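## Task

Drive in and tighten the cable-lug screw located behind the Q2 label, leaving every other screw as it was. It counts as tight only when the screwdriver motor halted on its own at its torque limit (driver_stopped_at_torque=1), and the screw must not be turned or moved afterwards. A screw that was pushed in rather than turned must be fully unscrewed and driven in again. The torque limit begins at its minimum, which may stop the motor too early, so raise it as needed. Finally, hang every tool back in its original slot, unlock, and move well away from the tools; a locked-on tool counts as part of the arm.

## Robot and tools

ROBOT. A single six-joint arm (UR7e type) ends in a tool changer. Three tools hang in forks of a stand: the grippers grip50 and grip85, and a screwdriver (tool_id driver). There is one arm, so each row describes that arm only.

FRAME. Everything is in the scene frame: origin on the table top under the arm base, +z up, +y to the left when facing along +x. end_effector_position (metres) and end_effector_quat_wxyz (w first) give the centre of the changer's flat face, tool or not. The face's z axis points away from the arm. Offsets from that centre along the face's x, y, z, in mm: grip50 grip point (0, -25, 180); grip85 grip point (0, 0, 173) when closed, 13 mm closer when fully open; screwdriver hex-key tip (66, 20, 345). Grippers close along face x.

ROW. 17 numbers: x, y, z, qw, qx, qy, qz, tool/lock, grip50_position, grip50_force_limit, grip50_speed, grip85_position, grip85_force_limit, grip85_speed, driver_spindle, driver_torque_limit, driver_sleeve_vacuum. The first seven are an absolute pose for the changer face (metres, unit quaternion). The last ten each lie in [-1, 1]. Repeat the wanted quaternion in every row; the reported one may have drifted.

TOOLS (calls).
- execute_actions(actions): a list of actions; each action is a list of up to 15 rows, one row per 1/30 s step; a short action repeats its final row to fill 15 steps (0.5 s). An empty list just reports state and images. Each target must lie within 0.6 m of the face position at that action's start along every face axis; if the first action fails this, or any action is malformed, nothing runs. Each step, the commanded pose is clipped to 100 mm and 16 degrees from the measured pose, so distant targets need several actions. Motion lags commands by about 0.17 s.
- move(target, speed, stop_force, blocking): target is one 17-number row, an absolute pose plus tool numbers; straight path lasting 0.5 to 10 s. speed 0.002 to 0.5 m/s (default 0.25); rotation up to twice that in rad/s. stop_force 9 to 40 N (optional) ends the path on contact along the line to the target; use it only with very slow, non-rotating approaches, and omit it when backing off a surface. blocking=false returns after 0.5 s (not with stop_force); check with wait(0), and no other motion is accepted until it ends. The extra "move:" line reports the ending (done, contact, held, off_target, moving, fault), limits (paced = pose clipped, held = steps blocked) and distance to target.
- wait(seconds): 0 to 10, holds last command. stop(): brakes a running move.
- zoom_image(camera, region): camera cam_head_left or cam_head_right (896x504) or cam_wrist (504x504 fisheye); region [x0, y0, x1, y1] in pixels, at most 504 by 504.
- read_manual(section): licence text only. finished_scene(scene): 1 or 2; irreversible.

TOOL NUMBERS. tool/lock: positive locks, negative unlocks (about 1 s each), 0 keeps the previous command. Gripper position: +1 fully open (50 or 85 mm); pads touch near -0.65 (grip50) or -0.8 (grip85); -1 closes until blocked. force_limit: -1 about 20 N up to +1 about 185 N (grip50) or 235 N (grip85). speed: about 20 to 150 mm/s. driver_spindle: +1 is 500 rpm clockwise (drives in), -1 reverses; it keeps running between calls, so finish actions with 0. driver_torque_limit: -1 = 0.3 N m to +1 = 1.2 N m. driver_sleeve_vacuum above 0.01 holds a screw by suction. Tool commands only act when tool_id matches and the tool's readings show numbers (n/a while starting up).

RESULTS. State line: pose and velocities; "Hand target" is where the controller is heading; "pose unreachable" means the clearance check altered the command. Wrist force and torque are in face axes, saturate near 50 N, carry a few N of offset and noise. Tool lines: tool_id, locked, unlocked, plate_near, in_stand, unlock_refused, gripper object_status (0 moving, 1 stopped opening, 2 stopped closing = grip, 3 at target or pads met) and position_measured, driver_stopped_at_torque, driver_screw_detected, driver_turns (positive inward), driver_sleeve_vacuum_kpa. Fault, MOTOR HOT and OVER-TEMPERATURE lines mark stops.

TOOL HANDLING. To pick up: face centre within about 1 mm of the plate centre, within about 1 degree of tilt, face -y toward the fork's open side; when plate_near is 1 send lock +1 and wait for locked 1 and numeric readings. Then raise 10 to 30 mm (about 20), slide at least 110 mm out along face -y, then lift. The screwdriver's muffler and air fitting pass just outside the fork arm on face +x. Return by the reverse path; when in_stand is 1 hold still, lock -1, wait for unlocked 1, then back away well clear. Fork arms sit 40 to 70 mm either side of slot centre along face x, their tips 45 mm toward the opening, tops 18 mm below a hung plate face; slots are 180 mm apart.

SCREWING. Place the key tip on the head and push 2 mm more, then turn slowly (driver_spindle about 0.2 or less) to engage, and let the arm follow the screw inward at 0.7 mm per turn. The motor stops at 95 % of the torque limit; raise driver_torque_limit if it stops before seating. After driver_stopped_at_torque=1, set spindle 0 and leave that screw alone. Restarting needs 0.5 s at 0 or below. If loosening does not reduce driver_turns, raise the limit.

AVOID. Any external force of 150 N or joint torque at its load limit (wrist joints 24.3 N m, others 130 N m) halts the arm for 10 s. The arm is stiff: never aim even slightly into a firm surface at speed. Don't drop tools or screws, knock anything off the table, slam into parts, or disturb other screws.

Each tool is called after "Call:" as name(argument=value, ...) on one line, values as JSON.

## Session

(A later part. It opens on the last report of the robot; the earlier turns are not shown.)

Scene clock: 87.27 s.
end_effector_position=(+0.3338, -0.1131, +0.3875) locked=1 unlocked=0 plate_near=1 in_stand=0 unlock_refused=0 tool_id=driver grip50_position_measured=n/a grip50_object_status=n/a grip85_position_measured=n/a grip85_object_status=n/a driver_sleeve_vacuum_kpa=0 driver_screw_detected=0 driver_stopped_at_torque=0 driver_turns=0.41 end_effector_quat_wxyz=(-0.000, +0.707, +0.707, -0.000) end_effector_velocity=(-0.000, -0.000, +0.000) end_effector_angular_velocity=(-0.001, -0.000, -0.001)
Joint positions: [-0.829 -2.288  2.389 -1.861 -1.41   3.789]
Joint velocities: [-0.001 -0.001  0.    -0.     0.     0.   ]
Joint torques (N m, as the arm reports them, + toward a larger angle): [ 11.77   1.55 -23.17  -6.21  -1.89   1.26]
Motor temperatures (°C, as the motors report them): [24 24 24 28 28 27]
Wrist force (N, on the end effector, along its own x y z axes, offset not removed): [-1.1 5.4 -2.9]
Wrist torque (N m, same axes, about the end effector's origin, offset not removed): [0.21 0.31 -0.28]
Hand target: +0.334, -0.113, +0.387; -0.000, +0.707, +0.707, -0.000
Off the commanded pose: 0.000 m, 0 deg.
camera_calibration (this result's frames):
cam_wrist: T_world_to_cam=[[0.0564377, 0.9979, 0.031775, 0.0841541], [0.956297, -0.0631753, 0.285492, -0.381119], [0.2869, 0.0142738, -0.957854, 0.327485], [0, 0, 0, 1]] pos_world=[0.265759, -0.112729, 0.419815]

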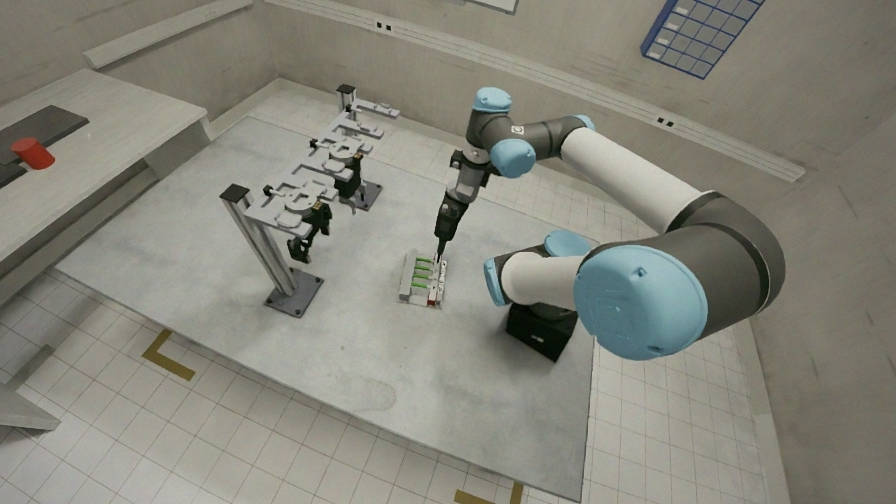

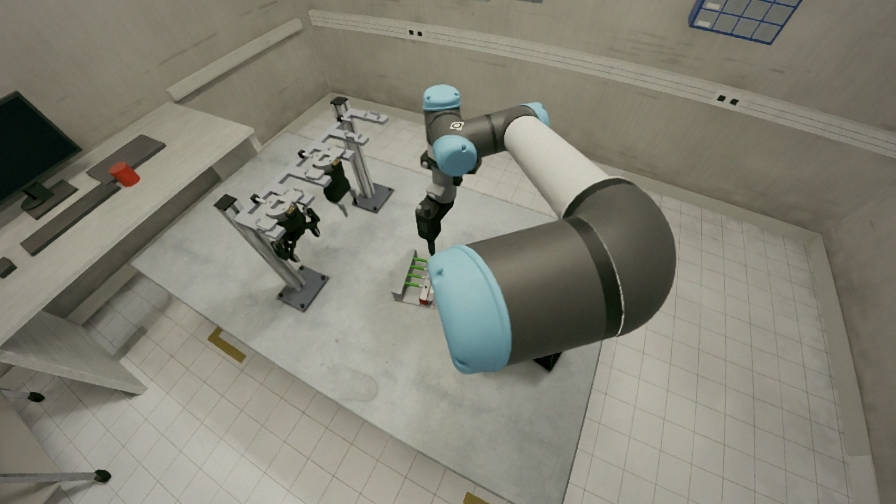

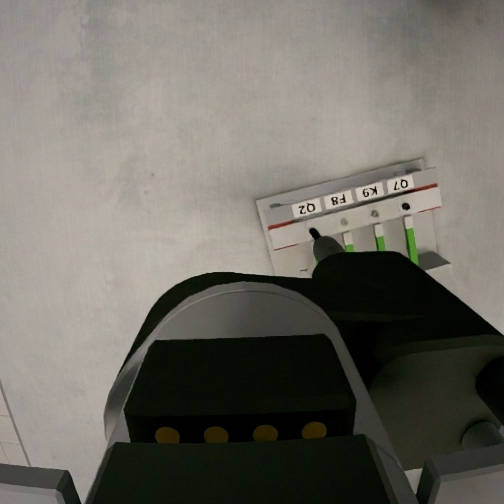

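Side load is relieved and the key appears engaged; driving now.

Call:
execute_actions(actions=[[[0.3338,-0.1131,0.3872,0,0.7071,0.7071,0,0,0,0,0,0,0,0,0.1,1,0]],[[0.3338,-0.1131,0.3869,0,0.7071,0.7071,0,0,0,0,0,0,0,0,0.1,1,0]],[[0.3338,-0.1131,0.3866,0,0.7071,0.7071,0,0,0,0,0,0,0,0,0.1,1,0]],[[0.3338,-0.1131,0.3863,0,0.7071,0.7071,0,0,0,0,0,0,0,0,0.1,1,0]],[[0.3338,-0.1131,0.3860,0,0.7071,0.7071,0,0,0,0,0,0,0,0,0.1,1,0]],[[0.3338,-0.1131,0.3857,0,0.7071,0.7071,0,0,0,0,0,0,0,0,0.1,1,0]],[[0.3338,-0.1131,0.3854,0,0.7071,0.7071,0,0,0,0,0,0,0,0,0.1,1,0]],[[0.3338,-0.1131,0.3852,0,0.7071,0.7071,0,0,0,0,0,0,0,0,0.1,1,0]],[[0.3338,-0.1131,0.3852,0,0.7071,0.7071,0,0,0,0,0,0,0,0,0,1,0]]])

Call:
zoom_image(camera="cam_wrist", region=[270,190,400,260])

Scene clock: 97.43 s.
end_effector_position=(+0.3338, -0.1131, +0.3852) locked=1 unlocked=0 plate_near=1 in_stand=0 unlock_refused=0 tool_id=driver grip50_position_measured=n/a grip50_object_status=n/a grip85_position_measured=n/a grip85_object_status=n/a driver_sleeve_vacuum_kpa=0 driver_screw_detected=0 driver_stopped_at_torque=1 driver_turns=3.34 end_effector_quat_wxyz=(-0.000, +0.707, +0.707, -0.000) end_effector_velocity=(+0.000, +0.000, +0.000) end_effector_angular_velocity=(-0.001, -0.000, +0.002)
Joint positions: [-0.827 -2.285  2.394 -1.869 -1.41   3.791]
Joint velocities: [ 0.001 -0.     0.    -0.001 -0.    -0.001]
Joint torques (N m, as the arm reports them, + toward a larger angle): [ 12.63   2.13 -22.79  -6.26  -2.09   0.95]
Motor temperatures (°C, as the motors report them): [24 24 24 28 28 27]
Wrist force (N, on the end effector, along its own x y z axes, offset not removed): [-1.8 2.2 -7.1]
Wrist torque (N m, same axes, about the end effector's origin, offset not removed): [-0.12 0.39 0.12]
Hand target: +0.334, -0.113, +0.385; +0.000, +0.707, +0.707, -0.000
Off the commanded pose: 0.000 m, 0 deg.
camera_calibration (this result's frames):
cam_wrist: T_world_to_cam=[[0.0564439, 0.9979, 0.0317751, 0.0842249], [0.956296, -0.0631813, 0.285492, -0.380464], [0.2869, 0.0142721, -0.957854, 0.325281], [0, 0, 0, 1]] pos_world=[0.265759, -0.112729, 0.417515]

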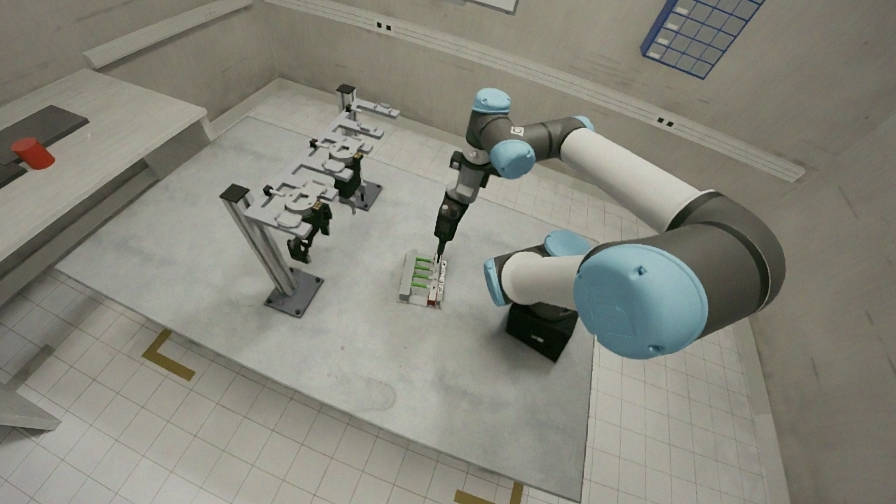

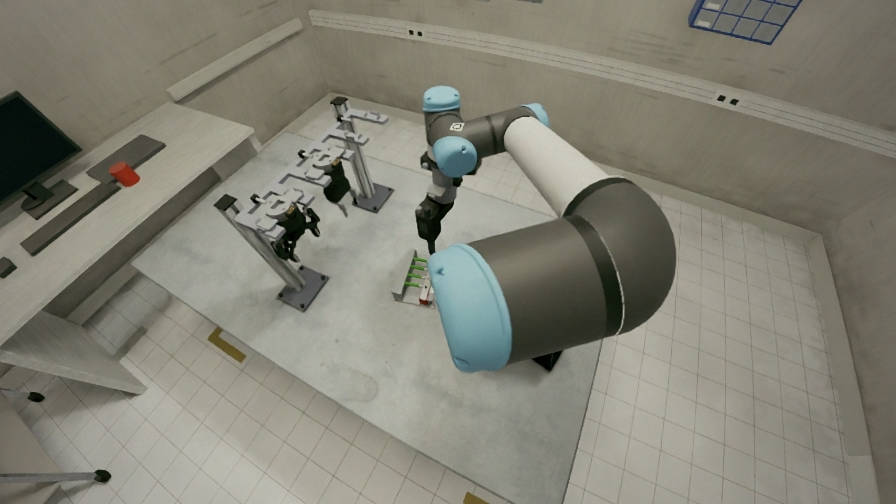

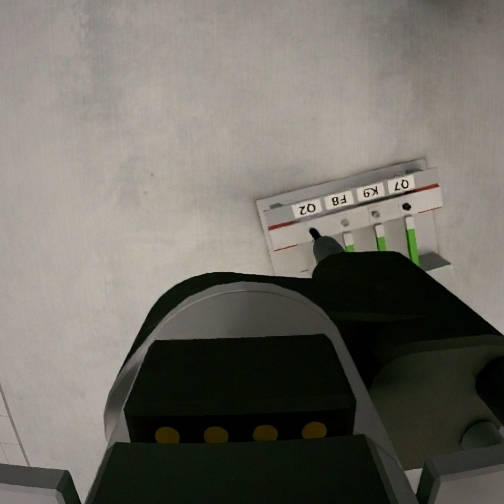

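Region (270, 190, 400, 260) of cam_wrist's 504x504 image, scaled by 3.877, with more detail than that image has; it fills the top 271 rows of this view, and the rest is white.

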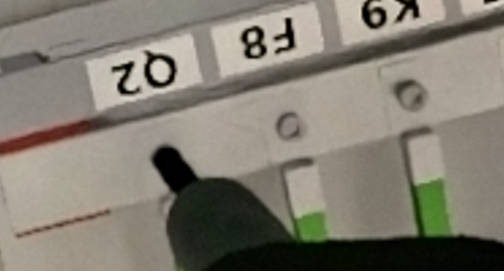

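Call:
move(target=[0.3338,-0.1131,0.4297,0,0.7071,0.7071,0,0,0,0,0,0,0,0,0,1,0], speed=0.04)

Call:
move(target=[0.518,-0.2027,0.4293,0,0.6978,0.7163,0,0,0,0,0,0,0,0,0,1,0], speed=0.2)

Call:
zoom_image(camera="cam_head_left", region=[390,240,460,310])

Call:
move(target=[0.646,-0.1994,0.4293,0,0.6978,0.7163,0,0,0,0,0,0,0,0,0,1,0], speed=0.07)

Call:
move(target=[0.646,-0.1994,0.4095,0,0.6978,0.7163,0,0,0,0,0,0,0,0,0,1,0], speed=0.015)

Scene clock: 103.83 s.
end_effector_position=(+0.3339, -0.1132, +0.4295) locked=1 unlocked=0 plate_near=1 in_stand=0 unlock_refused=0 tool_id=driver grip50_position_measured=n/a grip50_object_status=n/a grip85_position_measured=n/a grip85_object_status=n/a driver_sleeve_vacuum_kpa=0 driver_screw_detected=0 driver_stopped_at_torque=1 driver_turns=3.34 end_effector_quat_wxyz=(+0.000, +0.707, +0.707, +0.000) end_effector_velocity=(-0.000, +0.000, +0.002) end_effector_angular_velocity=(+0.001, +0.001, -0.001)
Joint positions: [-0.862 -2.332  2.296 -1.717 -1.404  3.756]
Joint velocities: [-0.003 -0.002 -0.004  0.008  0.001 -0.002]
Joint torques (N m, as the arm reports them, + toward a larger angle): [ -4.76 -18.07 -56.4   -3.28   2.87  -1.18]
Motor temperatures (°C, as the motors report them): [24 24 24 28 28 27]
Wrist force (N, on the end effector, along its own x y z axes, offset not removed): [-4.3 1.7 -0.6]
Wrist torque (N m, same axes, about the end effector's origin, offset not removed): [0.13 0.29 0.07]
Hand target: +0.334, -0.113, +0.430; +0.000, +0.707, +0.707, +0.000
Off the commanded pose: 0.000 m, 0 deg.
move: done
camera_calibration (this result's frames):
cam_wrist: T_world_to_cam=[[0.0564589, 0.997898, 0.0317993, 0.0828873], [0.956274, -0.0632037, 0.28556, -0.393219], [0.28697, 0.0142864, -0.957833, 0.36766], [0, 0, 0, 1]] pos_world=[0.265838, -0.112819, 0.461809]

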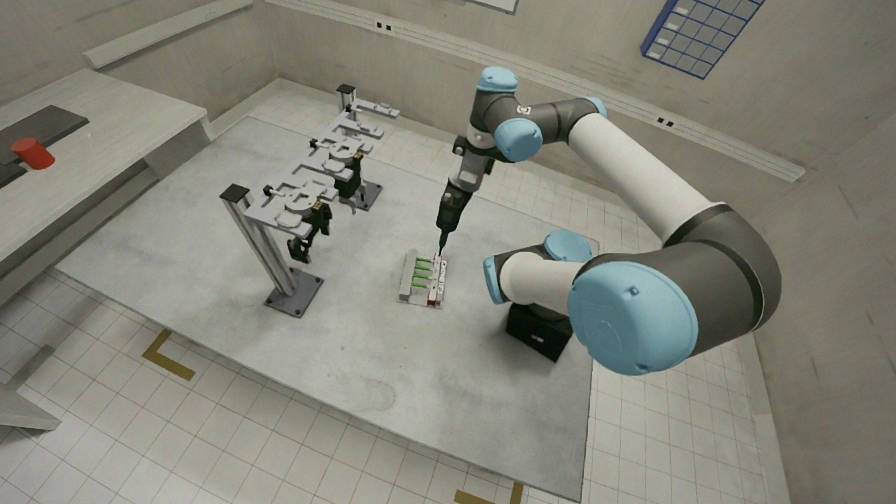

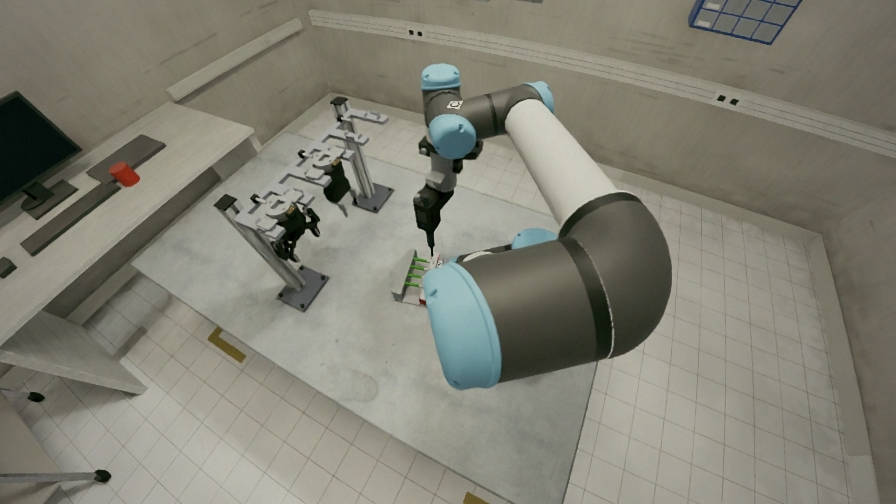

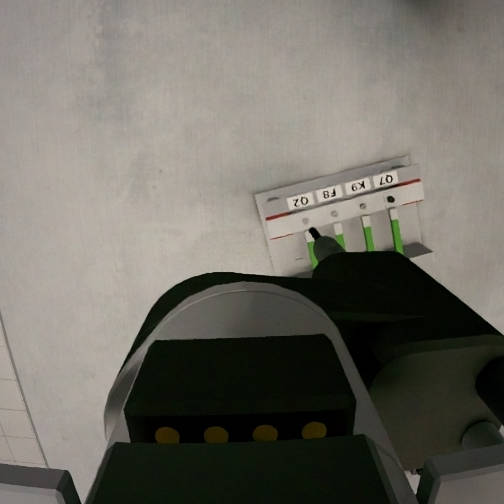

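Scene clock: 105.43 s.
end_effector_position=(+0.5177, -0.2027, +0.4290) locked=1 unlocked=0 plate_near=1 in_stand=0 unlock_refused=0 tool_id=driver grip50_position_measured=n/a grip50_object_status=n/a grip85_position_measured=n/a grip85_object_status=n/a driver_sleeve_vacuum_kpa=0 driver_screw_detected=0 driver_stopped_at_torque=1 driver_turns=3.34 end_effector_quat_wxyz=(+0.000, +0.698, +0.716, -0.000) end_effector_velocity=(+0.002, -0.000, -0.001) end_effector_angular_velocity=(+0.001, +0.001, +0.001)
Joint positions: [-0.615 -1.738  1.872 -1.922 -1.454  3.974]
Joint velocities: [ 0.002  0.005 -0.005  0.001 -0.     0.001]
Joint torques (N m, as the arm reports them, + toward a larger angle): [ 10.65 -31.74 -54.31  -3.56  -1.34   1.13]
Motor temperatures (°C, as the motors report them): [24 24 24 28 28 27]
Wrist force (N, on the end effector, along its own x y z axes, offset not removed): [-2.8 -0.9 -1.9]
Wrist torque (N m, same axes, about the end effector's origin, offset not removed): [-0.05 -0.11 -0.09]
Hand target: +0.518, -0.203, +0.429; -0.000, +0.698, +0.716, -0.000
Off the commanded pose: 0.000 m, 0 deg.
move: done
camera_calibration (this result's frames):
cam_wrist: T_world_to_cam=[[0.0301987, 0.999054, 0.031286, 0.175922], [0.957748, -0.0378782, 0.285103, -0.569978], [0.286018, 0.0213544, -0.957986, 0.317675], [0, 0, 0, 1]] pos_world=[0.449722, -0.204129, 0.461327]

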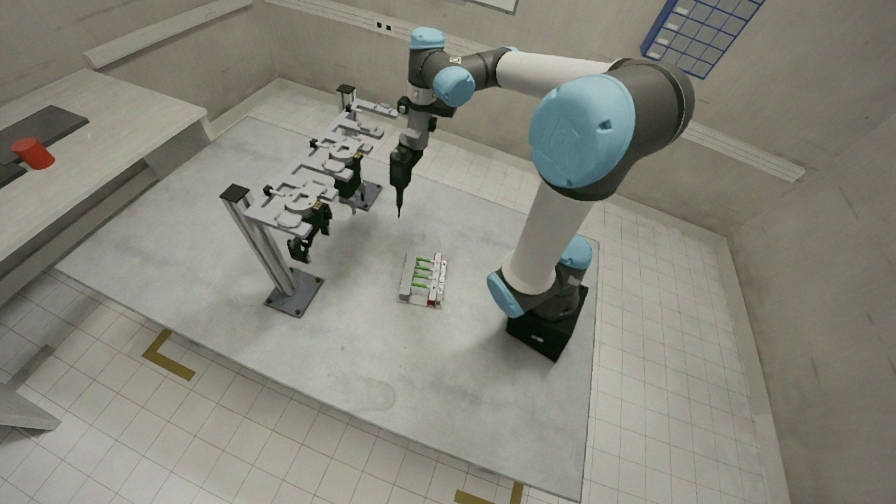

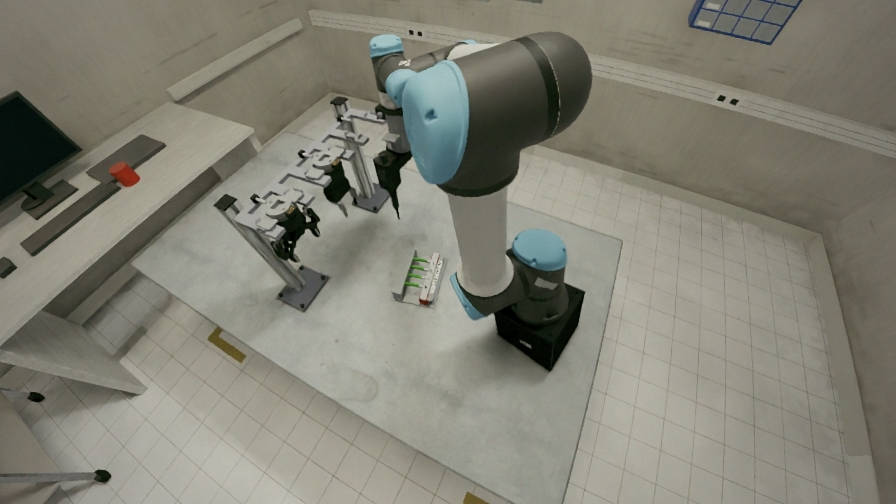

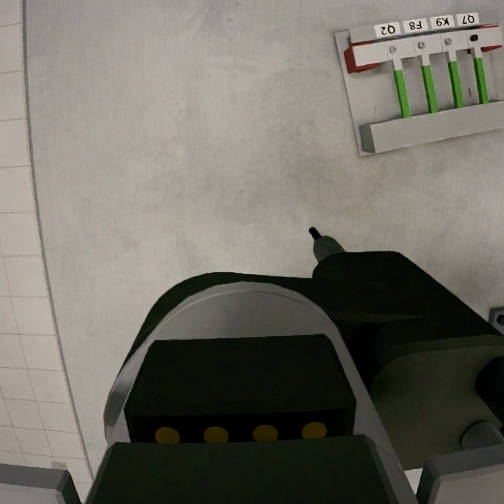

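Region (390, 240, 460, 310) of cam_head_left's 896x504 image, scaled by 7.200, with more detail than that image has.

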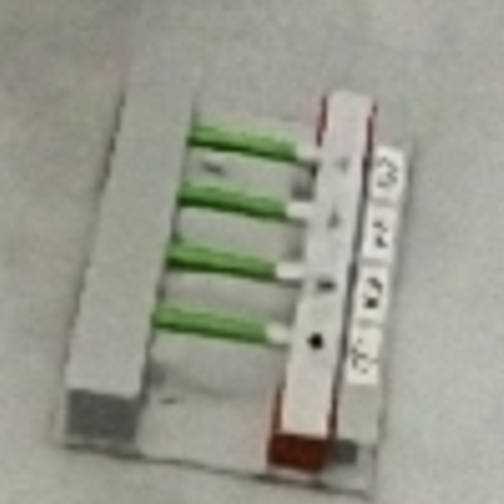

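Scene clock: 107.67 s.
end_effector_position=(+0.6459, -0.1995, +0.4291) locked=1 unlocked=0 plate_near=1 in_stand=0 unlock_refused=0 tool_id=driver grip50_position_measured=n/a grip50_object_status=n/a grip85_position_measured=n/a grip85_object_status=n/a driver_sleeve_vacuum_kpa=0 driver_screw_detected=0 driver_stopped_at_torque=1 driver_turns=3.34 end_effector_quat_wxyz=(+0.000, +0.698, +0.716, -0.000) end_effector_velocity=(+0.002, +0.001, +0.001) end_effector_angular_velocity=(-0.000, -0.001, +0.001)
Joint positions: [-0.451 -1.462  1.53  -1.873 -1.49   4.135]
Joint velocities: [ 0.002  0.002 -0.006  0.002 -0.     0.001]
Joint torques (N m, as the arm reports them, + toward a larger angle): [ 10.02 -49.08 -55.54  -3.61  -1.33   1.2 ]
Motor temperatures (°C, as the motors report them): [24 24 24 28 28 27]
Wrist force (N, on the end effector, along its own x y z axes, offset not removed): [0.0 0.2 5.7]
Wrist torque (N m, same axes, about the end effector's origin, offset not removed): [0.16 -0.05 -0.18]
Hand target: +0.646, -0.200, +0.429; +0.000, +0.698, +0.716, -0.000
Off the commanded pose: 0.000 m, 0 deg.
move: done
camera_calibration (this result's frames):
cam_wrist: T_world_to_cam=[[0.0302168, 0.99905, 0.0313972, 0.168769], [0.957687, -0.0379319, 0.285303, -0.692656], [0.286222, 0.0214477, -0.957923, 0.280926], [0, 0, 0, 1]] pos_world=[0.57784, -0.200908, 0.461423]

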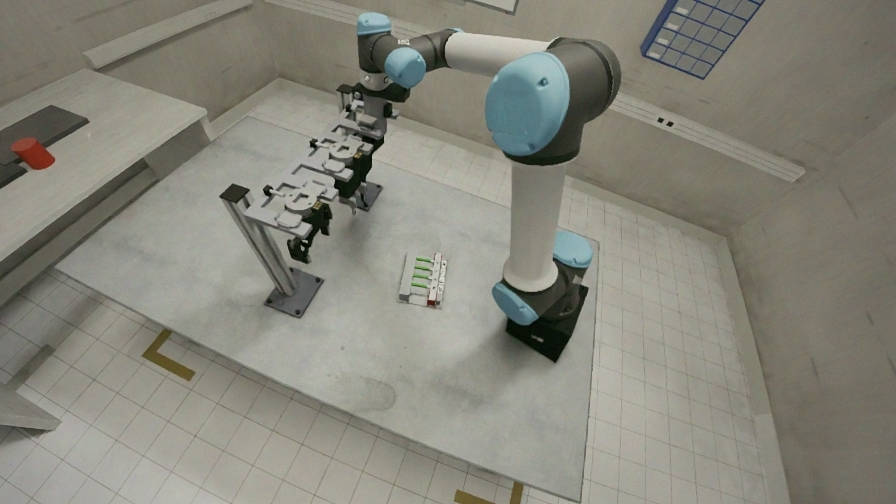

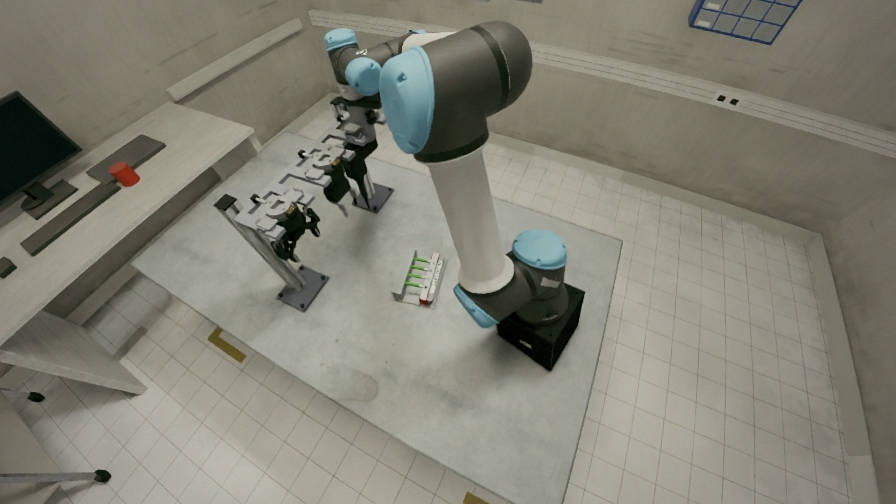

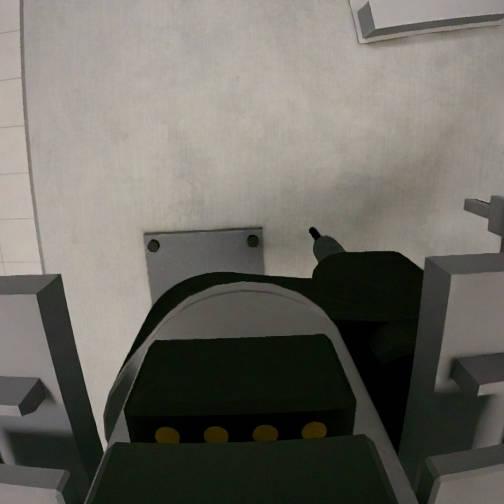

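Scene clock: 109.20 s.
end_effector_position=(+0.6460, -0.1994, +0.4098) locked=1 unlocked=0 plate_near=1 in_stand=1 unlock_refused=0 tool_id=driver grip50_position_measured=n/a grip50_object_status=n/a grip85_position_measured=n/a grip85_object_status=n/a driver_sleeve_vacuum_kpa=0 driver_screw_detected=0 driver_stopped_at_torque=1 driver_turns=3.34 end_effector_quat_wxyz=(+0.000, +0.698, +0.716, -0.000) end_effector_velocity=(+0.001, -0.001, -0.001) end_effector_angular_velocity=(-0.002, -0.003, +0.001)
Joint positions: [-0.448 -1.446  1.561 -1.919 -1.491  4.138]
Joint velocities: [ 0.     0.002  0.001 -0.007 -0.    -0.   ]
Joint torques (N m, as the arm reports them, + toward a larger angle): [  9.81 -46.   -24.38  -6.56  -1.08   1.28]
Motor temperatures (°C, as the motors report them): [24 24 24 28 28 27]
Wrist force (N, on the end effector, along its own x y z axes, offset not removed): [-1.0 -0.2 -2.6]
Wrist torque (N m, same axes, about the end effector's origin, offset not removed): [0.07 -0.25 -0.03]
Hand target: +0.646, -0.199, +0.410; -0.000, +0.698, +0.716, -0.000
Off the commanded pose: 0.000 m, 0 deg.
move: done
camera_calibration (this result's frames):
cam_wrist: T_world_to_cam=[[0.0303015, 0.999038, 0.0316992, 0.169075], [0.957604, -0.0381054, 0.285556, -0.687323], [0.286489, 0.0217025, -0.957838, 0.262216], [0, 0, 0, 1]] pos_world=[0.577938, -0.200794, 0.44207]

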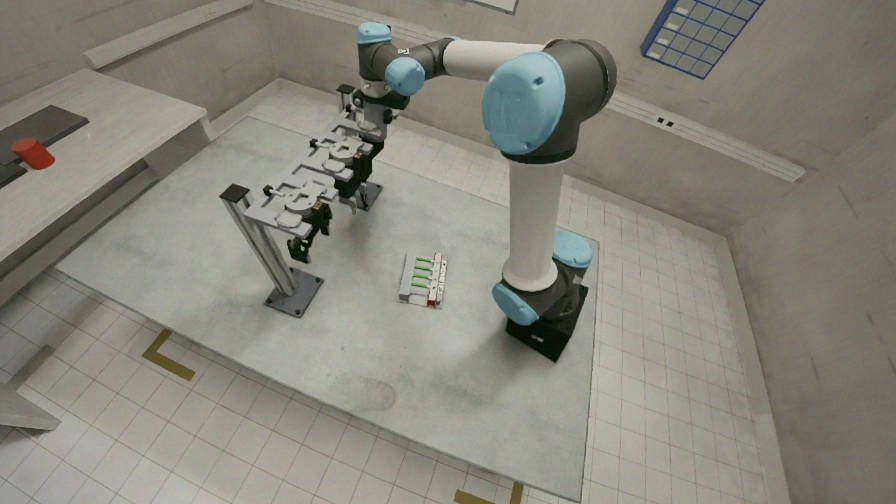

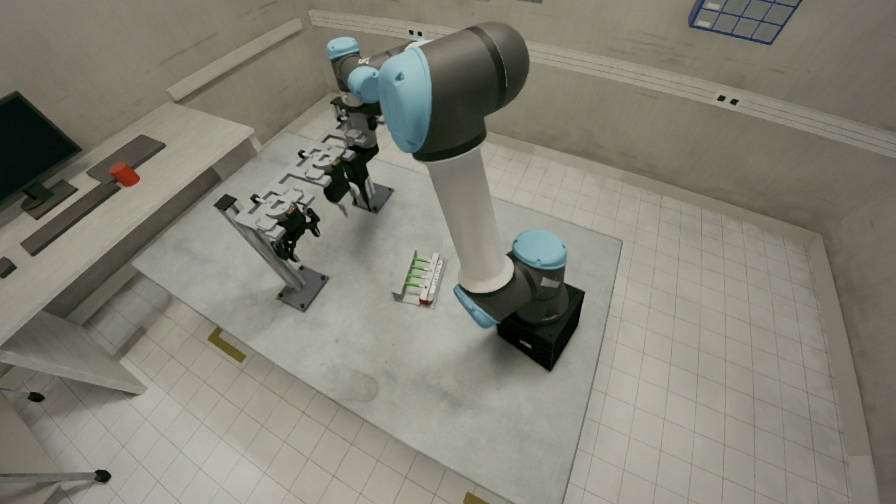

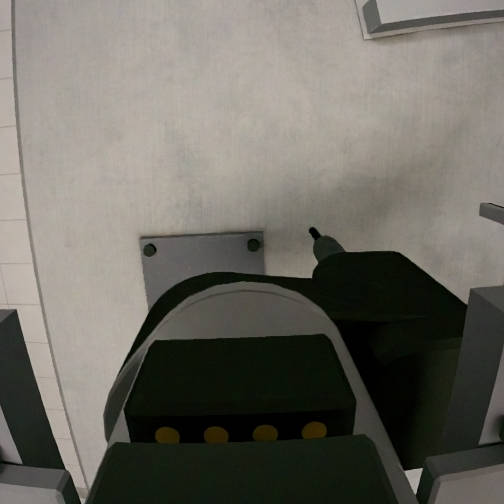

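Call:
execute_actions(actions=[[[0.646,-0.1994,0.4095,0,0.6978,0.7163,0,-1,0,0,0,0,0,0,0,1,0]],[[0.646,-0.1994,0.4095,0,0.6978,0.7163,0,-1,0,0,0,0,0,0,0,1,0]],[[0.646,-0.1994,0.4095,0,0.6978,0.7163,0,-1,0,0,0,0,0,0,0,1,0]]])

Scene clock: 114.53 s.
end_effector_position=(+0.6460, -0.1994, +0.4094) locked=0 unlocked=1 plate_near=1 in_stand=1 unlock_refused=0 tool_id=none grip50_position_measured=n/a grip50_object_status=n/a grip85_position_measured=n/a grip85_object_status=n/a driver_sleeve_vacuum_kpa=n/a driver_screw_detected=n/a driver_stopped_at_torque=n/a driver_turns=n/a end_effector_quat_wxyz=(-0.000, +0.698, +0.716, -0.000) end_effector_velocity=(+0.000, +0.001, +0.000) end_effector_angular_velocity=(+0.000, -0.000, -0.000)
Joint positions: [-0.448 -1.446  1.561 -1.92  -1.491  4.138]
Joint velocities: [ 0.001 -0.    -0.    -0.     0.     0.001]
Joint torques (N m, as the arm reports them, + toward a larger angle): [  7.43 -49.32 -41.52  -1.76   2.42   0.57]
Motor temperatures (°C, as the motors report them): [24 24 24 28 28 27]
Wrist force (N, on the end effector, along its own x y z axes, offset not removed): [-0.6 0.1 -4.1]
Wrist torque (N m, same axes, about the end effector's origin, offset not removed): [0.37 0.23 0.09]
Hand target: +0.646, -0.199, +0.409; -0.000, +0.698, +0.716, -0.000
Off the commanded pose: 0.000 m, 0 deg.
camera_calibration (this result's frames):
cam_wrist: T_world_to_cam=[[0.0303283, 0.999033, 0.0318187, 0.169036], [0.957648, -0.0381619, 0.285403, -0.687245], [0.286341, 0.0218153, -0.957879, 0.262038], [0, 0, 0, 1]] pos_world=[0.577979, -0.200815, 0.441764]

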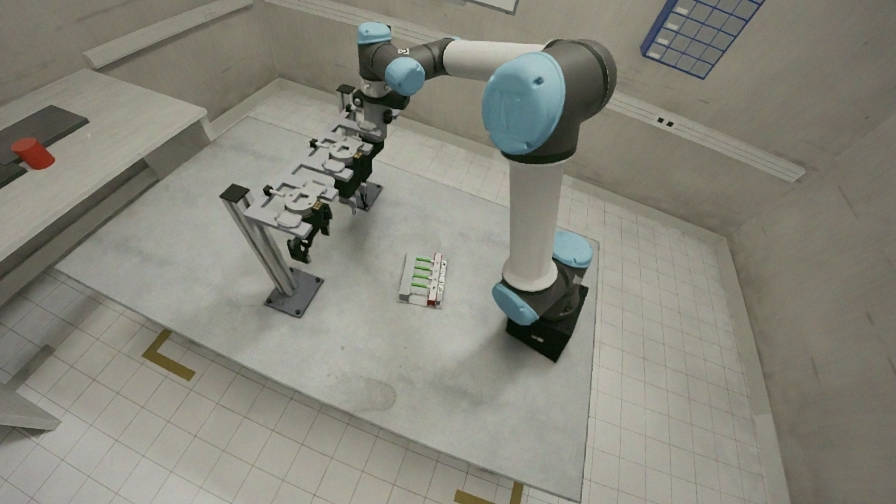

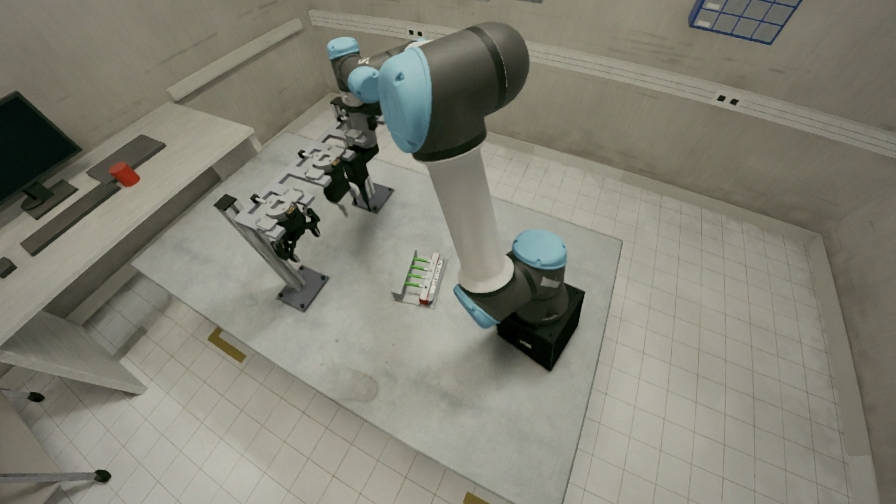

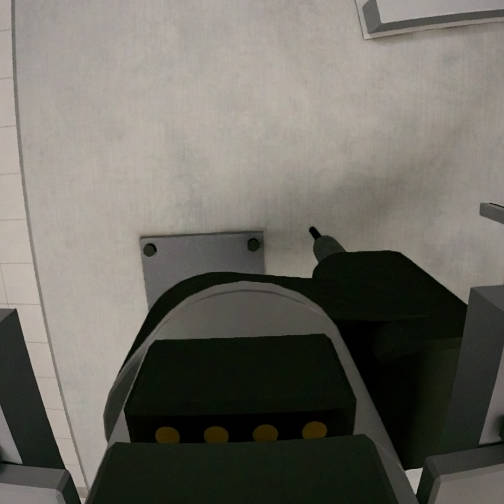

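Call:
move(target=[0.646,-0.1994,0.44,0,0.6978,0.7163,0,0,0,0,0,0,0,0,0,1,0], speed=0.04)

Call:
move(target=[0.42,-0.2,0.58,0,0.6978,0.7163,0,0,0,0,0,0,0,0,0,1,0])

Scene clock: 118.40 s.
end_effector_position=(+0.6461, -0.1994, +0.4398) locked=0 unlocked=1 plate_near=0 in_stand=0 unlock_refused=0 tool_id=none grip50_position_measured=n/a grip50_object_status=n/a grip85_position_measured=n/a grip85_object_status=n/a driver_sleeve_vacuum_kpa=n/a driver_screw_detected=n/a driver_stopped_at_torque=n/a driver_turns=n/a end_effector_quat_wxyz=(+0.000, +0.698, +0.716, +0.000) end_effector_velocity=(-0.000, -0.000, +0.002) end_effector_angular_velocity=(-0.001, -0.000, +0.001)
Joint positions: [-0.453 -1.469  1.512 -1.847 -1.49   4.133]
Joint velocities: [-0.001 -0.002 -0.004  0.005 -0.    -0.001]
Joint torques (N m, as the arm reports them, + toward a larger angle): [ -8.17 -53.14 -43.78  -1.35   2.36  -1.55]
Motor temperatures (°C, as the motors report them): [24 24 24 28 28 27]
Wrist force (N, on the end effector, along its own x y z axes, offset not removed): [-2.1 1.8 1.6]
Wrist torque (N m, same axes, about the end effector's origin, offset not removed): [0.05 0.12 -0.02]
Hand target: +0.646, -0.199, +0.440; -0.000, +0.698, +0.716, +0.000
Off the commanded pose: 0.000 m, 0 deg.
move: done
camera_calibration (this result's frames):
cam_wrist: T_world_to_cam=[[0.030316, 0.999035, 0.0317758, 0.168123], [0.957615, -0.0381404, 0.285515, -0.69599], [0.286452, 0.0217733, -0.957847, 0.291011], [0, 0, 0, 1]] pos_world=[0.578033, -0.200842, 0.472117]

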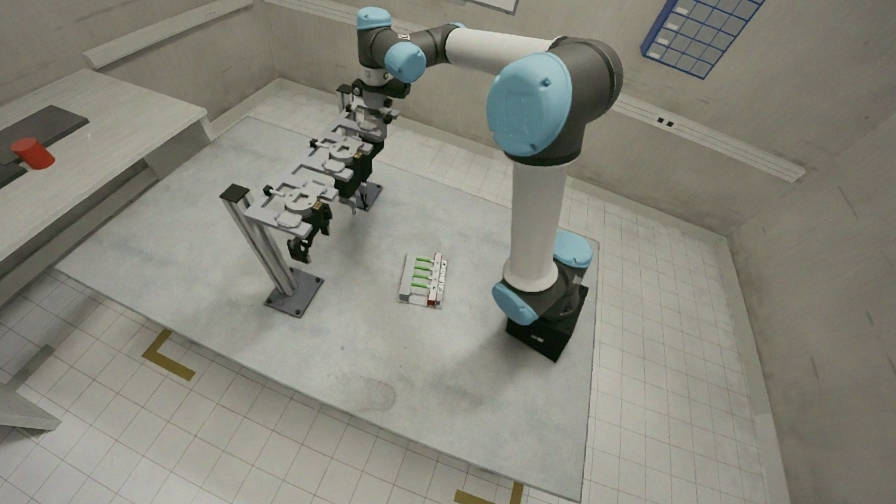

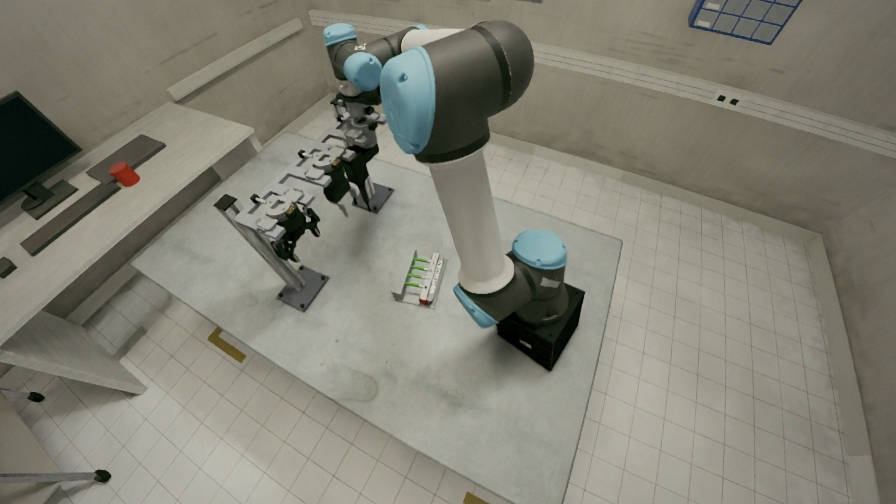

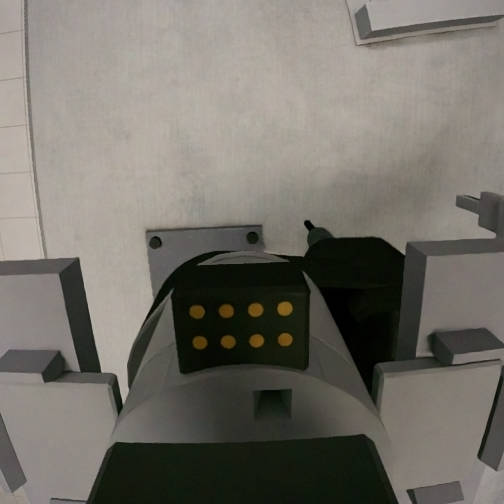

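Scene clock: 120.07 s.
end_effector_position=(+0.4203, -0.2001, +0.5802) locked=0 unlocked=1 plate_near=0 in_stand=0 unlock_refused=0 tool_id=none grip50_position_measured=n/a grip50_object_status=n/a grip85_position_measured=n/a grip85_object_status=n/a driver_sleeve_vacuum_kpa=n/a driver_screw_detected=n/a driver_stopped_at_torque=n/a driver_turns=n/a end_effector_quat_wxyz=(-0.000, +0.698, +0.716, +0.001) end_effector_velocity=(-0.001, -0.001, +0.001) end_effector_angular_velocity=(+0.001, -0.001, -0.000)
Joint positions: [-0.88  -2.029  1.738 -1.459 -1.4    3.713]
Joint velocities: [-0.006 -0.002 -0.001  0.004  0.002 -0.006]
Joint torques (N m, as the arm reports them, + toward a larger angle): [ -7.02 -24.84 -31.24  -1.19   2.4   -1.27]
Motor temperatures (°C, as the motors report them): [24 24 24 28 28 27]
Wrist force (N, on the end effector, along its own x y z axes, offset not removed): [-2.6 3.9 2.5]
Wrist torque (N m, same axes, about the end effector's origin, offset not removed): [0.41 0.15 -0.23]
Hand target: +0.420, -0.200, +0.580; -0.000, +0.698, +0.716, +0.001
Off the commanded pose: 0.000 m, 0 deg.
move: done
camera_calibration (this result's frames):
cam_wrist: T_world_to_cam=[[0.0306091, 0.998996, 0.032718, 0.170465], [0.957438, -0.0387037, 0.286034, -0.520234], [0.287013, 0.0225702, -0.957661, 0.489988], [0, 0, 0, 1]] pos_world=[0.352241, -0.201488, 0.612469]

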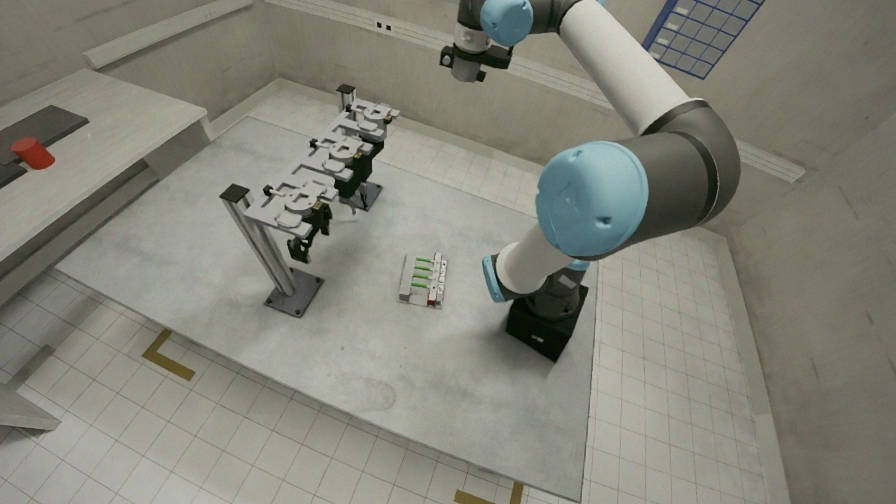

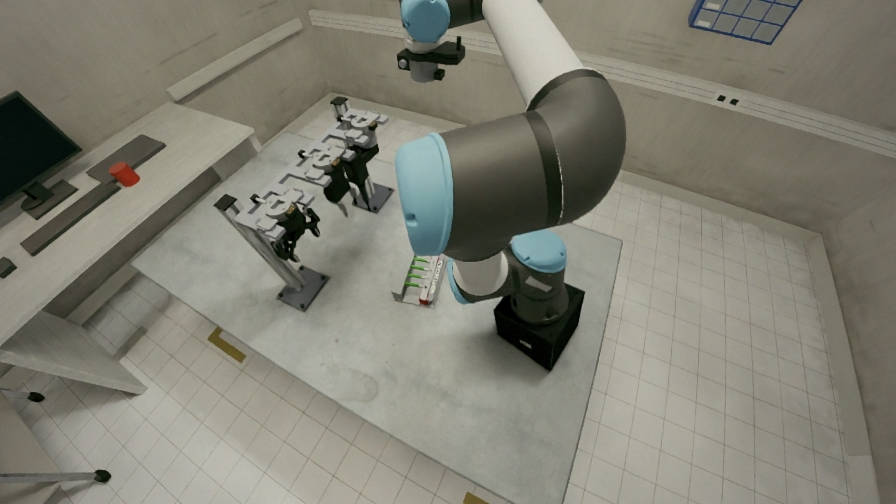

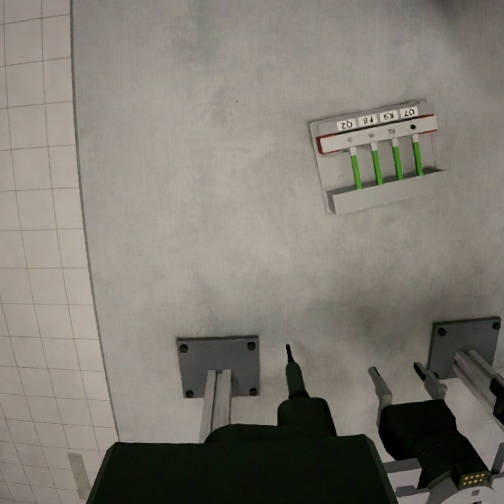

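Call:
finished_scene(scene=2)

The scene is finished: the task was done.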